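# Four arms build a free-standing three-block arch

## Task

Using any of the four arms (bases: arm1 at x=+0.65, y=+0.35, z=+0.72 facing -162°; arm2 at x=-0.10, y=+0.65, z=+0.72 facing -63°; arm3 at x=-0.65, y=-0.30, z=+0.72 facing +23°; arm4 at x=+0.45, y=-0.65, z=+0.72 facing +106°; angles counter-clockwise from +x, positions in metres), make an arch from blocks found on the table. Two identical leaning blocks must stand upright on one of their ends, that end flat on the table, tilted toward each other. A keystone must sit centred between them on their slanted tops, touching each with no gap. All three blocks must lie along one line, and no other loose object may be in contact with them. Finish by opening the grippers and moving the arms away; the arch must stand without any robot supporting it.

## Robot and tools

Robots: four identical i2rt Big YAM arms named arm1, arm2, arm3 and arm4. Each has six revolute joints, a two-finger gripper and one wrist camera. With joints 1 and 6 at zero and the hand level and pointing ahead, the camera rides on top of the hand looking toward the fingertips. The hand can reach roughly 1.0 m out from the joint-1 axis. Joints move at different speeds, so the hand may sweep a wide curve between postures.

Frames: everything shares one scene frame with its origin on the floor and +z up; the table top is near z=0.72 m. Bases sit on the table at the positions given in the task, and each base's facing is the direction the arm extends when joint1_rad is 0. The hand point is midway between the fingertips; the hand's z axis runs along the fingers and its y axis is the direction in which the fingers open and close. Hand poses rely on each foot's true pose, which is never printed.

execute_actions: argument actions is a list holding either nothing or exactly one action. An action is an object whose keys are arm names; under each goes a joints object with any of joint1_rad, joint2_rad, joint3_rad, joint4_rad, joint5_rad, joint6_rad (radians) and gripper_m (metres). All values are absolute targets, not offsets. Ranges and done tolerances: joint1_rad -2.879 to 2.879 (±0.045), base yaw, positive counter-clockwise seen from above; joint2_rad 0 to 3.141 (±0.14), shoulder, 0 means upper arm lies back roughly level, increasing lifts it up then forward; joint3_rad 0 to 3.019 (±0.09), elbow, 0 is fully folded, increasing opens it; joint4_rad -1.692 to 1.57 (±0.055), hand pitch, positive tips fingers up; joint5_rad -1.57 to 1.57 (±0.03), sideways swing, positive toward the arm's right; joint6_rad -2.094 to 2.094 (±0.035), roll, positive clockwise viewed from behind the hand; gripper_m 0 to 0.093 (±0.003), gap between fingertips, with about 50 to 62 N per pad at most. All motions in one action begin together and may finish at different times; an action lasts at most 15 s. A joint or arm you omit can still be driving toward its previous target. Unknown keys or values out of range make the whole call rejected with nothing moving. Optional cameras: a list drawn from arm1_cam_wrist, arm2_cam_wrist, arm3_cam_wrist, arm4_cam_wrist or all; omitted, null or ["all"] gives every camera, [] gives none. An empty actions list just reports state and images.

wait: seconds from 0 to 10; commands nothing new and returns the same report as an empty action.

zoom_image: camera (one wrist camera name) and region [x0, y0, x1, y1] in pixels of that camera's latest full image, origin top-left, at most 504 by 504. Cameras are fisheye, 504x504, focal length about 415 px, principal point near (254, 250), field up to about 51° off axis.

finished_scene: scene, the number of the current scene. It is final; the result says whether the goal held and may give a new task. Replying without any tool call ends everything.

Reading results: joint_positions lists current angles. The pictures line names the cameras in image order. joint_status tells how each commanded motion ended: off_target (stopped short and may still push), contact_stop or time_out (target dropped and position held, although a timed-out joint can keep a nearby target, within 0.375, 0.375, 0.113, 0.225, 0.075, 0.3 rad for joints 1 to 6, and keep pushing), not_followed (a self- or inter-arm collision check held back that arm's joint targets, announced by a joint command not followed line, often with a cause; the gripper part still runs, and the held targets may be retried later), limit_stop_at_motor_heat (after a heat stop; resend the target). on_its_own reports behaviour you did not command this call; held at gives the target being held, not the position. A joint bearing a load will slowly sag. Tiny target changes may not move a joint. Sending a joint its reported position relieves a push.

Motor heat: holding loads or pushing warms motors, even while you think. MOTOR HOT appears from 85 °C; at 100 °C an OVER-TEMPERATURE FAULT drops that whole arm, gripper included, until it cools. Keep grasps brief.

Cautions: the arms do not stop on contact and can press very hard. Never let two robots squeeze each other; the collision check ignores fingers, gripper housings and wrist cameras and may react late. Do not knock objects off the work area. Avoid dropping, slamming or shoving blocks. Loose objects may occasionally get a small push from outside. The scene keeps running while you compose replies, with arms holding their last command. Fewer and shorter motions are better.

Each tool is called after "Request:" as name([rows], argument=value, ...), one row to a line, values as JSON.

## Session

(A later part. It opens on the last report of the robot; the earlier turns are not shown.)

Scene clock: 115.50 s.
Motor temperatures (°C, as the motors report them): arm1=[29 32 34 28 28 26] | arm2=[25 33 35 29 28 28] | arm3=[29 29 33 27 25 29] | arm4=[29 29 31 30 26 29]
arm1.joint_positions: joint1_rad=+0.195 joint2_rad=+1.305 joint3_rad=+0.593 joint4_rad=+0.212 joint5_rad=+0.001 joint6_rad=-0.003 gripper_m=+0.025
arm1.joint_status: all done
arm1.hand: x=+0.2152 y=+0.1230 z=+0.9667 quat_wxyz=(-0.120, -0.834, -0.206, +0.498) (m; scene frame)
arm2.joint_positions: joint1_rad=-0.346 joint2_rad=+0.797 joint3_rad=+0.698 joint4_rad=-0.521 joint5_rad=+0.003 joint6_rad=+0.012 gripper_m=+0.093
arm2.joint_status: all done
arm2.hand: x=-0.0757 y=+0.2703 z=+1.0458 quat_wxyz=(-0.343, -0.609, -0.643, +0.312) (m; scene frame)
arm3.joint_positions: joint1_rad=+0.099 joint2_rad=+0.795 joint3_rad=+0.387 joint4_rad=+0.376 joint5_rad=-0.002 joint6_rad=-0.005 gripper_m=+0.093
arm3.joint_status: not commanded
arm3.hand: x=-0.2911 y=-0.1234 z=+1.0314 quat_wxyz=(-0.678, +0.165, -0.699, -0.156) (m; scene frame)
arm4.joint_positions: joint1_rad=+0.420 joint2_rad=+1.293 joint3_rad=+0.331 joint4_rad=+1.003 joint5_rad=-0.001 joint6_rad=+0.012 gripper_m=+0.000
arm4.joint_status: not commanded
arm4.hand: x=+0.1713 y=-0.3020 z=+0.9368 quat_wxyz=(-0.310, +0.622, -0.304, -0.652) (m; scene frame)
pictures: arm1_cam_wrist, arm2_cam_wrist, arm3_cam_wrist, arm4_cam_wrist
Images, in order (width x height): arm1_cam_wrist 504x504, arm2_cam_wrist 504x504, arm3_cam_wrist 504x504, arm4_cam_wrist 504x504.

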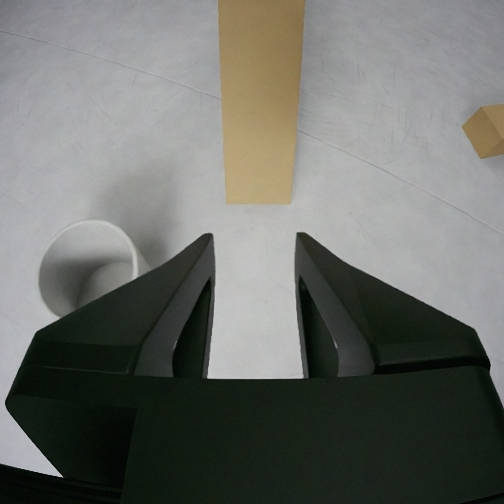

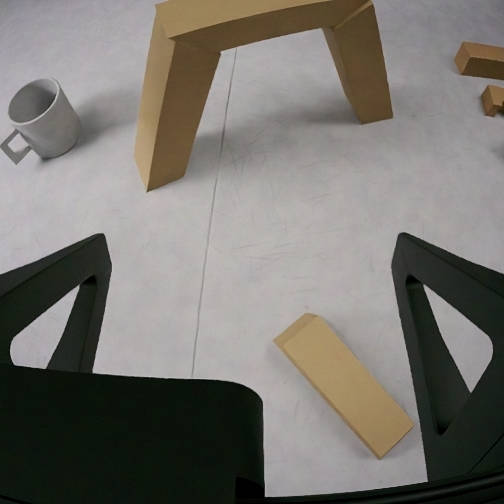

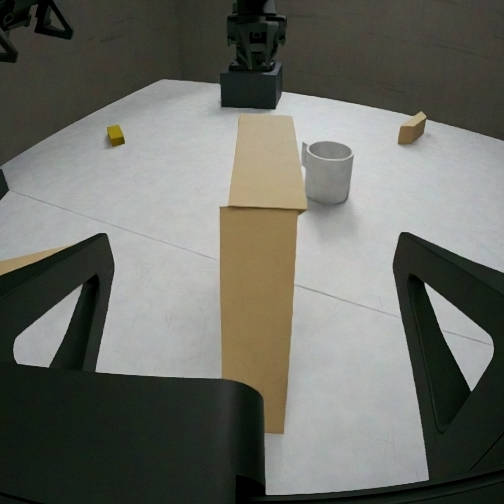

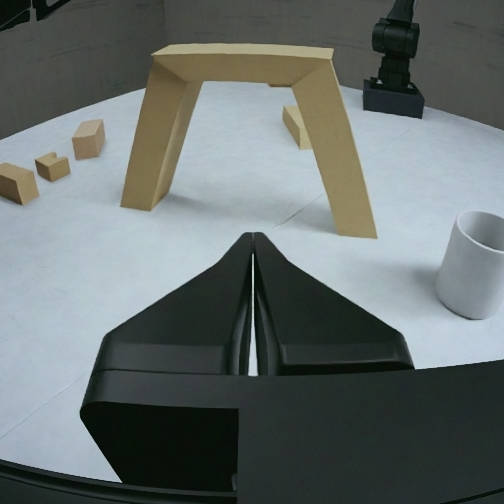

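Request:
zoom_image(camera="arm3_cam_wrist", region=[190,100,340,250])

Request:
zoom_image(camera="arm2_cam_wrist", region=[120,0,420,200])

Region (190, 100, 340, 250) of arm3_cam_wrist's 504x504 image, scaled by 3.360, with more detail than that image has.

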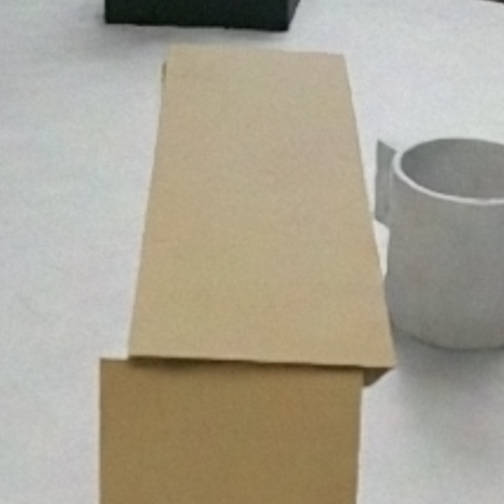

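Region (120, 0, 420, 200) of arm2_cam_wrist's 504x504 image, scaled by 1.680, with more detail than that image has.

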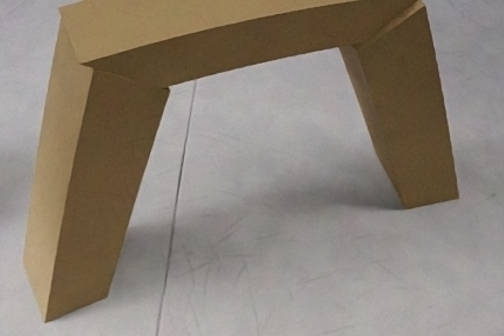

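Request:
execute_actions([
  {"arm3":{"joints":{"joint2_rad":1.1,"joint3_rad":1.29,"joint4_rad":-0.69}}},
], cameras=[])

Request:
execute_actions([
  {"arm3":{"joints":{"joint2_rad":1.42}}},
], cameras=["arm3_cam_wrist","arm4_cam_wrist"])

Scene clock: 117.60 s.
Motor temperatures (°C, as the motors report them): arm1=[29 32 34 28 28 26] | arm2=[25 32 35 30 28 28] | arm3=[29 29 34 27 25 29] | arm4=[29 29 31 30 26 29]
arm1.joint_positions: joint1_rad=+0.195 joint2_rad=+1.305 joint3_rad=+0.593 joint4_rad=+0.212 joint5_rad=+0.001 joint6_rad=-0.003 gripper_m=+0.025
arm1.joint_status: not commanded
arm1.hand: x=+0.2152 y=+0.1230 z=+0.9667 quat_wxyz=(-0.120, -0.834, -0.206, +0.498) (m; scene frame)
arm2.joint_positions: joint1_rad=-0.346 joint2_rad=+0.797 joint3_rad=+0.698 joint4_rad=-0.521 joint5_rad=+0.003 joint6_rad=+0.012 gripper_m=+0.093
arm2.joint_status: not commanded
arm2.hand: x=-0.0757 y=+0.2703 z=+1.0458 quat_wxyz=(-0.343, -0.609, -0.643, +0.312) (m; scene frame)
arm3.joint_positions: joint1_rad=+0.099 joint2_rad=+1.098 joint3_rad=+1.241 joint4_rad=-0.684 joint5_rad=-0.002 joint6_rad=-0.005 gripper_m=+0.093
arm3.joint_status: all done
arm3.hand: x=-0.2037 y=-0.0806 z=+1.1685 quat_wxyz=(-0.480, +0.199, -0.847, -0.110) (m; scene frame)
arm4.joint_positions: joint1_rad=+0.420 joint2_rad=+1.293 joint3_rad=+0.331 joint4_rad=+1.003 joint5_rad=-0.001 joint6_rad=+0.012 gripper_m=+0.000
arm4.joint_status: not commanded
arm4.hand: x=+0.1713 y=-0.3020 z=+0.9368 quat_wxyz=(-0.310, +0.622, -0.304, -0.652) (m; scene frame)
pictures: none
No camera images: the call's "cameras" was empty. Leave "cameras" out to get every camera's image.

Scene clock: 118.90 s.
Motor temperatures (°C, as the motors report them): arm1=[29 32 34 28 28 26] | arm2=[25 32 35 30 28 28] | arm3=[29 29 34 27 25 29] | arm4=[29 29 31 30 26 29]
arm1.joint_positions: joint1_rad=+0.195 joint2_rad=+1.305 joint3_rad=+0.593 joint4_rad=+0.212 joint5_rad=+0.001 joint6_rad=-0.003 gripper_m=+0.025
arm1.joint_status: not commanded
arm1.hand: x=+0.2152 y=+0.1230 z=+0.9667 quat_wxyz=(-0.120, -0.834, -0.206, +0.498) (m; scene frame)
arm2.joint_positions: joint1_rad=-0.346 joint2_rad=+0.797 joint3_rad=+0.698 joint4_rad=-0.521 joint5_rad=+0.003 joint6_rad=+0.012 gripper_m=+0.093
arm2.joint_status: not commanded
arm2.hand: x=-0.0757 y=+0.2703 z=+1.0458 quat_wxyz=(-0.343, -0.609, -0.643, +0.312) (m; scene frame)
arm3.joint_positions: joint1_rad=+0.099 joint2_rad=+1.432 joint3_rad=+1.250 joint4_rad=-0.688 joint5_rad=-0.002 joint6_rad=-0.005 gripper_m=+0.093
arm3.joint_status: all done
arm3.hand: x=-0.1391 y=-0.0491 z=+1.0001 quat_wxyz=(-0.334, +0.215, -0.915, -0.077) (m; scene frame)
arm4.joint_positions: joint1_rad=+0.420 joint2_rad=+1.293 joint3_rad=+0.331 joint4_rad=+1.003 joint5_rad=-0.001 joint6_rad=+0.012 gripper_m=+0.000
arm4.joint_status: not commanded
arm4.hand: x=+0.1713 y=-0.3020 z=+0.9368 quat_wxyz=(-0.310, +0.622, -0.304, -0.652) (m; scene frame)
pictures: arm3_cam_wrist, arm4_cam_wrist
Images, in order (width x height): arm3_cam_wrist 504x504, arm4_cam_wrist 504x504.

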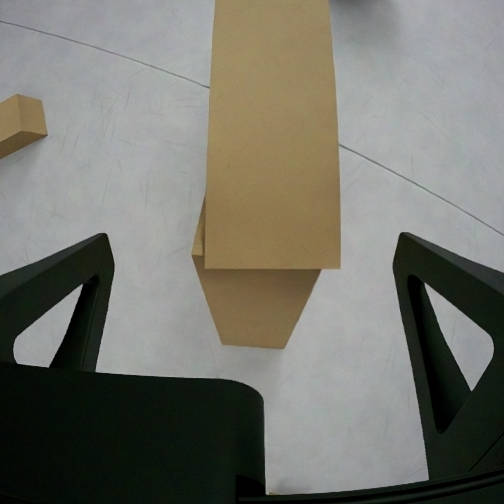

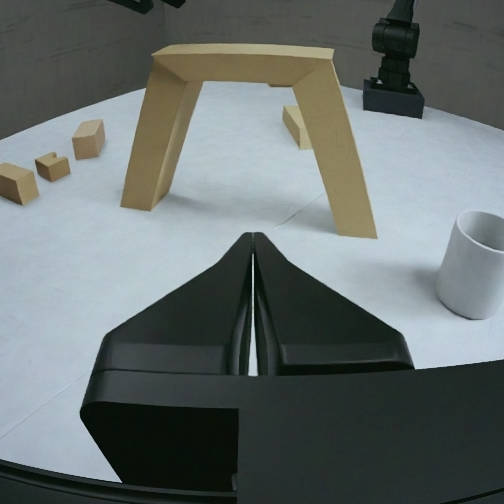

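Request:
execute_actions([
  {"arm3":{"joints":{"joint2_rad":1.475,"joint3_rad":1.115,"joint4_rad":-0.5}}},
], cameras=["arm3_cam_wrist","arm4_cam_wrist"])

Scene clock: 120.27 s.
Motor temperatures (°C, as the motors report them): arm1=[29 32 34 28 28 26] | arm2=[25 32 35 30 28 28] | arm3=[29 29 34 27 25 29] | arm4=[29 29 31 30 26 29]
arm1.joint_positions: joint1_rad=+0.195 joint2_rad=+1.305 joint3_rad=+0.593 joint4_rad=+0.212 joint5_rad=+0.001 joint6_rad=-0.003 gripper_m=+0.025
arm1.joint_status: not commanded
arm1.hand: x=+0.2152 y=+0.1230 z=+0.9667 quat_wxyz=(-0.120, -0.834, -0.206, +0.498) (m; scene frame)
arm2.joint_positions: joint1_rad=-0.346 joint2_rad=+0.797 joint3_rad=+0.698 joint4_rad=-0.521 joint5_rad=+0.003 joint6_rad=+0.012 gripper_m=+0.093
arm2.joint_status: not commanded
arm2.hand: x=-0.0757 y=+0.2703 z=+1.0458 quat_wxyz=(-0.343, -0.609, -0.643, +0.312) (m; scene frame)
arm3.joint_positions: joint1_rad=+0.099 joint2_rad=+1.489 joint3_rad=+1.100 joint4_rad=-0.518 joint5_rad=-0.002 joint6_rad=-0.005 gripper_m=+0.093
arm3.joint_status: all done
arm3.hand: x=-0.1456 y=-0.0523 z=+0.9175 quat_wxyz=(-0.317, +0.216, -0.920, -0.073) (m; scene frame)
arm4.joint_positions: joint1_rad=+0.420 joint2_rad=+1.293 joint3_rad=+0.331 joint4_rad=+1.003 joint5_rad=-0.001 joint6_rad=+0.012 gripper_m=+0.000
arm4.joint_status: not commanded
arm4.hand: x=+0.1713 y=-0.3020 z=+0.9368 quat_wxyz=(-0.310, +0.622, -0.304, -0.652) (m; scene frame)
pictures: arm3_cam_wrist, arm4_cam_wrist
Images, in order (width x height): arm3_cam_wrist 504x504, arm4_cam_wrist 504x504.

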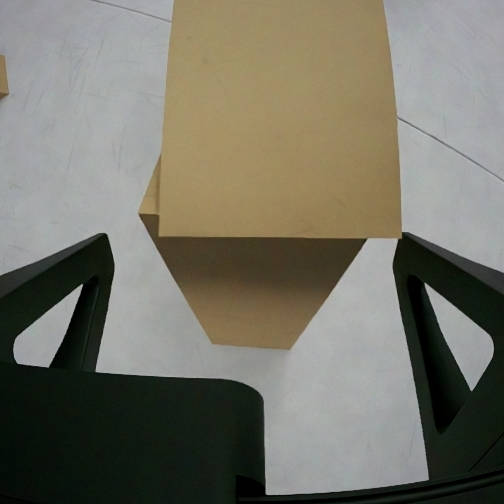

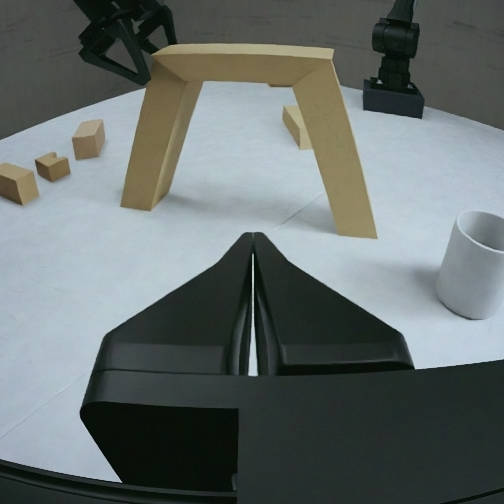

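Request:
execute_actions([
  {"arm3":{"joints":{"joint2_rad":1.545,"joint3_rad":1.225}}},
], cameras=["arm3_cam_wrist","arm4_cam_wrist"])

Scene clock: 121.23 s.
Motor temperatures (°C, as the motors report them): arm1=[29 32 34 28 28 26] | arm2=[25 32 35 30 28 28] | arm3=[29 29 34 27 25 29] | arm4=[29 29 31 30 26 29]
arm1.joint_positions: joint1_rad=+0.195 joint2_rad=+1.305 joint3_rad=+0.593 joint4_rad=+0.212 joint5_rad=+0.001 joint6_rad=-0.003 gripper_m=+0.025
arm1.joint_status: not commanded
arm1.hand: x=+0.2152 y=+0.1230 z=+0.9667 quat_wxyz=(-0.120, -0.834, -0.206, +0.498) (m; scene frame)
arm2.joint_positions: joint1_rad=-0.346 joint2_rad=+0.797 joint3_rad=+0.698 joint4_rad=-0.521 joint5_rad=+0.003 joint6_rad=+0.012 gripper_m=+0.093
arm2.joint_status: not commanded
arm2.hand: x=-0.0757 y=+0.2703 z=+1.0458 quat_wxyz=(-0.343, -0.609, -0.643, +0.312) (m; scene frame)
arm3.joint_positions: joint1_rad=+0.099 joint2_rad=+1.552 joint3_rad=+1.170 joint4_rad=-0.516 joint5_rad=-0.002 joint6_rad=-0.005 gripper_m=+0.093
arm3.joint_status: all done
arm3.hand: x=-0.1216 y=-0.0405 z=+0.9184 quat_wxyz=(-0.322, +0.216, -0.919, -0.074) (m; scene frame)
arm4.joint_positions: joint1_rad=+0.420 joint2_rad=+1.293 joint3_rad=+0.331 joint4_rad=+1.003 joint5_rad=-0.001 joint6_rad=+0.012 gripper_m=+0.000
arm4.joint_status: not commanded
arm4.hand: x=+0.1713 y=-0.3020 z=+0.9368 quat_wxyz=(-0.310, +0.622, -0.304, -0.652) (m; scene frame)
pictures: arm3_cam_wrist, arm4_cam_wrist
Images, in order (width x height): arm3_cam_wrist 504x504, arm4_cam_wrist 504x504.

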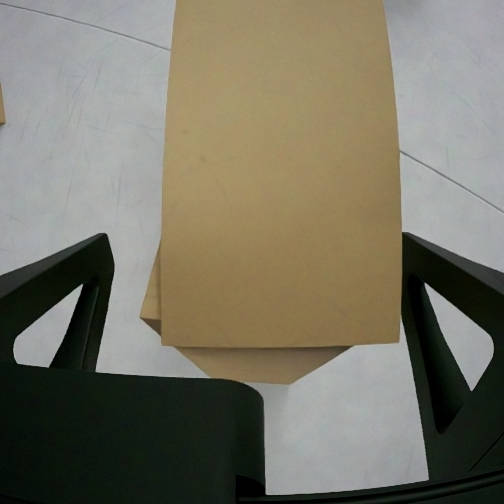

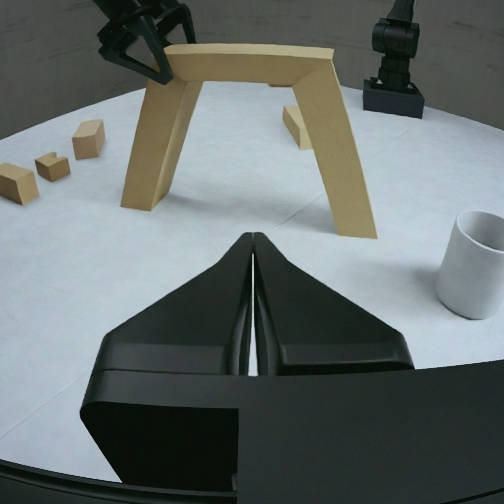

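Request:
execute_actions([
  {"arm3":{"joints":{"gripper_m":0.058}}},
], cameras=["arm3_cam_wrist"])

Request:
execute_actions([
  {"arm3":{"joints":{"gripper_m":0.093}}},
], cameras=["arm3_cam_wrist","arm4_cam_wrist"])

Request:
zoom_image(camera="arm4_cam_wrist", region=[110,30,420,250])

Scene clock: 121.90 s.
Motor temperatures (°C, as the motors report them): arm1=[29 32 34 28 28 26] | arm2=[25 32 35 30 28 28] | arm3=[29 29 34 27 25 29] | arm4=[29 29 31 30 26 29]
arm1.joint_positions: joint1_rad=+0.195 joint2_rad=+1.305 joint3_rad=+0.593 joint4_rad=+0.212 joint5_rad=+0.001 joint6_rad=-0.003 gripper_m=+0.025
arm1.joint_status: not commanded
arm1.hand: x=+0.2152 y=+0.1230 z=+0.9667 quat_wxyz=(-0.120, -0.834, -0.206, +0.498) (m; scene frame)
arm2.joint_positions: joint1_rad=-0.346 joint2_rad=+0.797 joint3_rad=+0.698 joint4_rad=-0.521 joint5_rad=+0.003 joint6_rad=+0.012 gripper_m=+0.093
arm2.joint_status: not commanded
arm2.hand: x=-0.0757 y=+0.2703 z=+1.0458 quat_wxyz=(-0.343, -0.609, -0.643, +0.312) (m; scene frame)
arm3.joint_positions: joint1_rad=+0.098 joint2_rad=+1.552 joint3_rad=+1.170 joint4_rad=-0.516 joint5_rad=+0.001 joint6_rad=-0.005 gripper_m=+0.060
arm3.joint_status: all done
arm3.hand: x=-0.1212 y=-0.0413 z=+0.9184 quat_wxyz=(-0.322, +0.215, -0.919, -0.073) (m; scene frame)
arm4.joint_positions: joint1_rad=+0.420 joint2_rad=+1.293 joint3_rad=+0.331 joint4_rad=+1.003 joint5_rad=-0.001 joint6_rad=+0.012 gripper_m=+0.000
arm4.joint_status: not commanded
arm4.hand: x=+0.1713 y=-0.3020 z=+0.9368 quat_wxyz=(-0.310, +0.622, -0.304, -0.652) (m; scene frame)
pictures: arm3_cam_wrist
Images, in order (width x height): arm3_cam_wrist 504x504.

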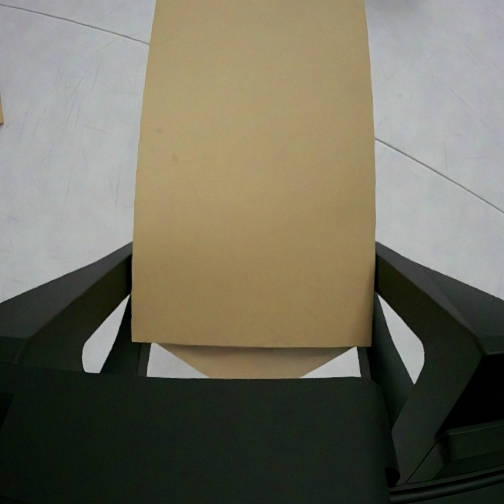

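Scene clock: 122.43 s.
Motor temperatures (°C, as the motors report them): arm1=[29 31 34 28 28 26] | arm2=[25 31 35 30 28 28] | arm3=[29 29 34 27 25 29] | arm4=[29 29 31 30 26 29]
arm1.joint_positions: joint1_rad=+0.195 joint2_rad=+1.305 joint3_rad=+0.593 joint4_rad=+0.212 joint5_rad=+0.001 joint6_rad=-0.003 gripper_m=+0.025
arm1.joint_status: not commanded
arm1.hand: x=+0.2152 y=+0.1230 z=+0.9667 quat_wxyz=(-0.120, -0.834, -0.206, +0.498) (m; scene frame)
arm2.joint_positions: joint1_rad=-0.346 joint2_rad=+0.797 joint3_rad=+0.698 joint4_rad=-0.521 joint5_rad=+0.003 joint6_rad=+0.012 gripper_m=+0.093
arm2.joint_status: not commanded
arm2.hand: x=-0.0757 y=+0.2703 z=+1.0458 quat_wxyz=(-0.343, -0.609, -0.643, +0.312) (m; scene frame)
arm3.joint_positions: joint1_rad=+0.098 joint2_rad=+1.552 joint3_rad=+1.170 joint4_rad=-0.516 joint5_rad=+0.001 joint6_rad=-0.005 gripper_m=+0.093
arm3.joint_status: all done
arm3.hand: x=-0.1212 y=-0.0413 z=+0.9184 quat_wxyz=(-0.322, +0.215, -0.919, -0.073) (m; scene frame)
arm4.joint_positions: joint1_rad=+0.420 joint2_rad=+1.293 joint3_rad=+0.331 joint4_rad=+1.003 joint5_rad=-0.001 joint6_rad=+0.012 gripper_m=+0.000
arm4.joint_status: not commanded
arm4.hand: x=+0.1713 y=-0.3020 z=+0.9368 quat_wxyz=(-0.310, +0.622, -0.304, -0.652) (m; scene frame)
pictures: arm3_cam_wrist, arm4_cam_wrist
Images, in order (width x height): arm3_cam_wrist 504x504, arm4_cam_wrist 504x504.

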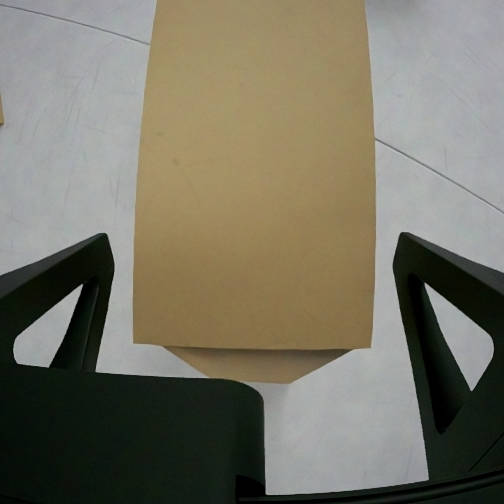

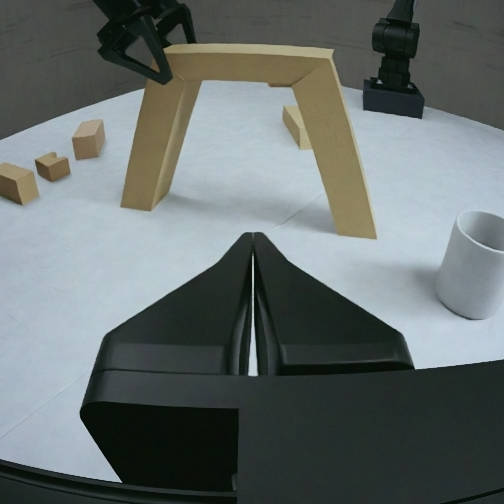

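Region (110, 30, 420, 250) of arm4_cam_wrist's 504x504 image, scaled by 1.626, with more detail than that image has; it fills the top 358 rows of this view, and the rest is white.

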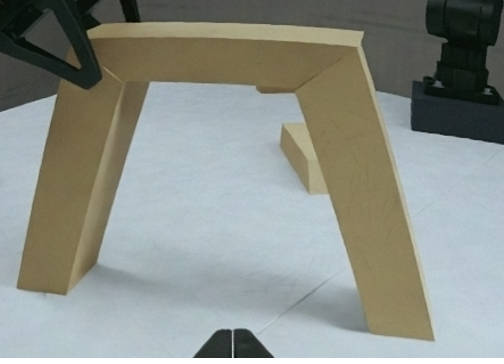

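Request:
execute_actions([
  {"arm3":{"joints":{"joint2_rad":0.9}}},
], cameras=[])

Request:
execute_actions([
  {"arm3":{"joints":{"joint2_rad":0.6,"joint3_rad":0.5,"joint4_rad":-0.4}},"arm1":{"joints":{"joint2_rad":0.8}},"arm2":{"joints":{"joint2_rad":0.6}}},
], cameras=["arm3_cam_wrist","arm4_cam_wrist"])

Request:
zoom_image(camera="arm4_cam_wrist", region=[140,30,360,130])

Scene clock: 124.17 s.
Motor temperatures (°C, as the motors report them): arm1=[29 31 34 28 28 26] | arm2=[25 31 35 30 28 28] | arm3=[29 29 35 27 25 29] | arm4=[29 29 31 30 26 29]
arm1.joint_positions: joint1_rad=+0.195 joint2_rad=+1.305 joint3_rad=+0.593 joint4_rad=+0.212 joint5_rad=+0.001 joint6_rad=-0.003 gripper_m=+0.025
arm1.joint_status: not commanded
arm1.hand: x=+0.2152 y=+0.1230 z=+0.9667 quat_wxyz=(-0.120, -0.834, -0.206, +0.498) (m; scene frame)
arm2.joint_positions: joint1_rad=-0.346 joint2_rad=+0.797 joint3_rad=+0.698 joint4_rad=-0.521 joint5_rad=+0.003 joint6_rad=+0.012 gripper_m=+0.093
arm2.joint_status: not commanded
arm2.hand: x=-0.0757 y=+0.2703 z=+1.0458 quat_wxyz=(-0.343, -0.609, -0.643, +0.312) (m; scene frame)
arm3.joint_positions: joint1_rad=+0.098 joint2_rad=+0.904 joint3_rad=+1.197 joint4_rad=-0.510 joint5_rad=+0.001 joint6_rad=-0.005 gripper_m=+0.093
arm3.joint_status: all done
arm3.hand: x=-0.2499 y=-0.1040 z=+1.2700 quat_wxyz=(-0.611, +0.177, -0.759, -0.139) (m; scene frame)
arm4.joint_positions: joint1_rad=+0.420 joint2_rad=+1.293 joint3_rad=+0.331 joint4_rad=+1.003 joint5_rad=-0.001 joint6_rad=+0.012 gripper_m=+0.000
arm4.joint_status: not commanded
arm4.hand: x=+0.1713 y=-0.3020 z=+0.9368 quat_wxyz=(-0.310, +0.622, -0.304, -0.652) (m; scene frame)
pictures: none
No camera images: the call's "cameras" was empty. Leave "cameras" out to get every camera's image.

Scene clock: 125.60 s.
Motor temperatures (°C, as the motors report them): arm1=[29 31 34 28 28 26] | arm2=[25 31 35 30 28 28] | arm3=[29 29 35 27 25 29] | arm4=[29 29 31 30 26 29]
arm1.joint_positions: joint1_rad=+0.195 joint2_rad=+0.794 joint3_rad=+0.593 joint4_rad=+0.206 joint5_rad=+0.001 joint6_rad=-0.003 gripper_m=+0.025
arm1.joint_status: all done
arm1.hand: x=+0.2762 y=+0.1542 z=+1.1931 quat_wxyz=(-0.167, -0.684, -0.169, +0.690) (m; scene frame)
arm2.joint_positions: joint1_rad=-0.346 joint2_rad=+0.594 joint3_rad=+0.698 joint4_rad=-0.517 joint5_rad=+0.003 joint6_rad=+0.012 gripper_m=+0.093
arm2.joint_status: all done
arm2.hand: x=-0.0788 y=+0.3058 z=+1.1168 quat_wxyz=(-0.408, -0.573, -0.605, +0.373) (m; scene frame)
arm3.joint_positions: joint1_rad=+0.098 joint2_rad=+0.607 joint3_rad=+0.487 joint4_rad=-0.410 joint5_rad=+0.001 joint6_rad=-0.005 gripper_m=+0.093
arm3.joint_status: all done
arm3.hand: x=-0.3453 y=-0.1507 z=+0.9748 quat_wxyz=(-0.485, +0.197, -0.845, -0.110) (m; scene frame)
arm4.joint_positions: joint1_rad=+0.420 joint2_rad=+1.293 joint3_rad=+0.331 joint4_rad=+1.003 joint5_rad=-0.001 joint6_rad=+0.012 gripper_m=+0.000
arm4.joint_status: not commanded
arm4.hand: x=+0.1713 y=-0.3020 z=+0.9368 quat_wxyz=(-0.310, +0.622, -0.304, -0.652) (m; scene frame)
pictures: arm3_cam_wrist, arm4_cam_wrist
Images, in order (width x height): arm3_cam_wrist 504x504, arm4_cam_wrist 504x504.

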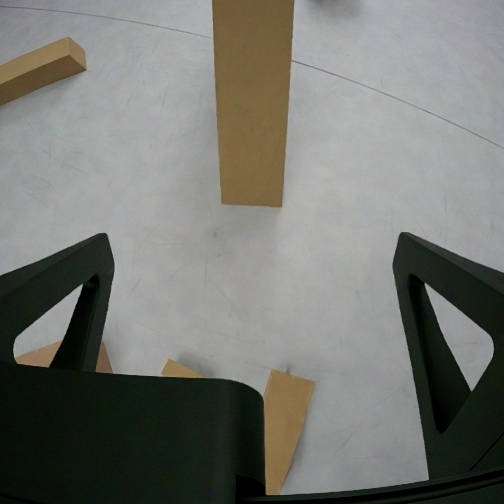

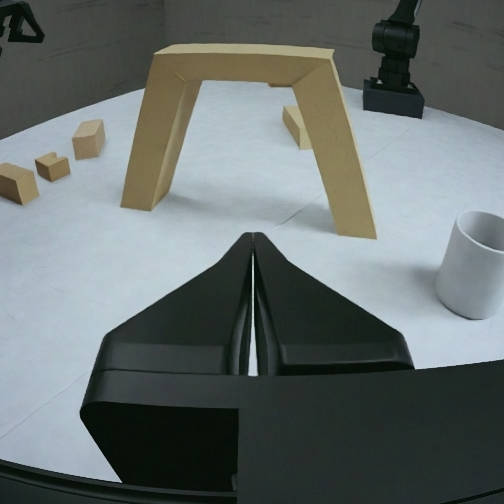

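Region (140, 30, 360, 130) of arm4_cam_wrist's 504x504 image, scaled by 2.291, with more detail than that image has; it fills the top 229 rows of this view, and the rest is white.

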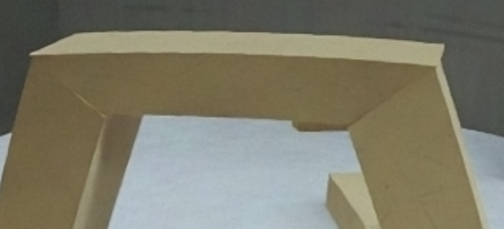

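Request:
finished_scene(scene=1)

The scene is finished: the task was done.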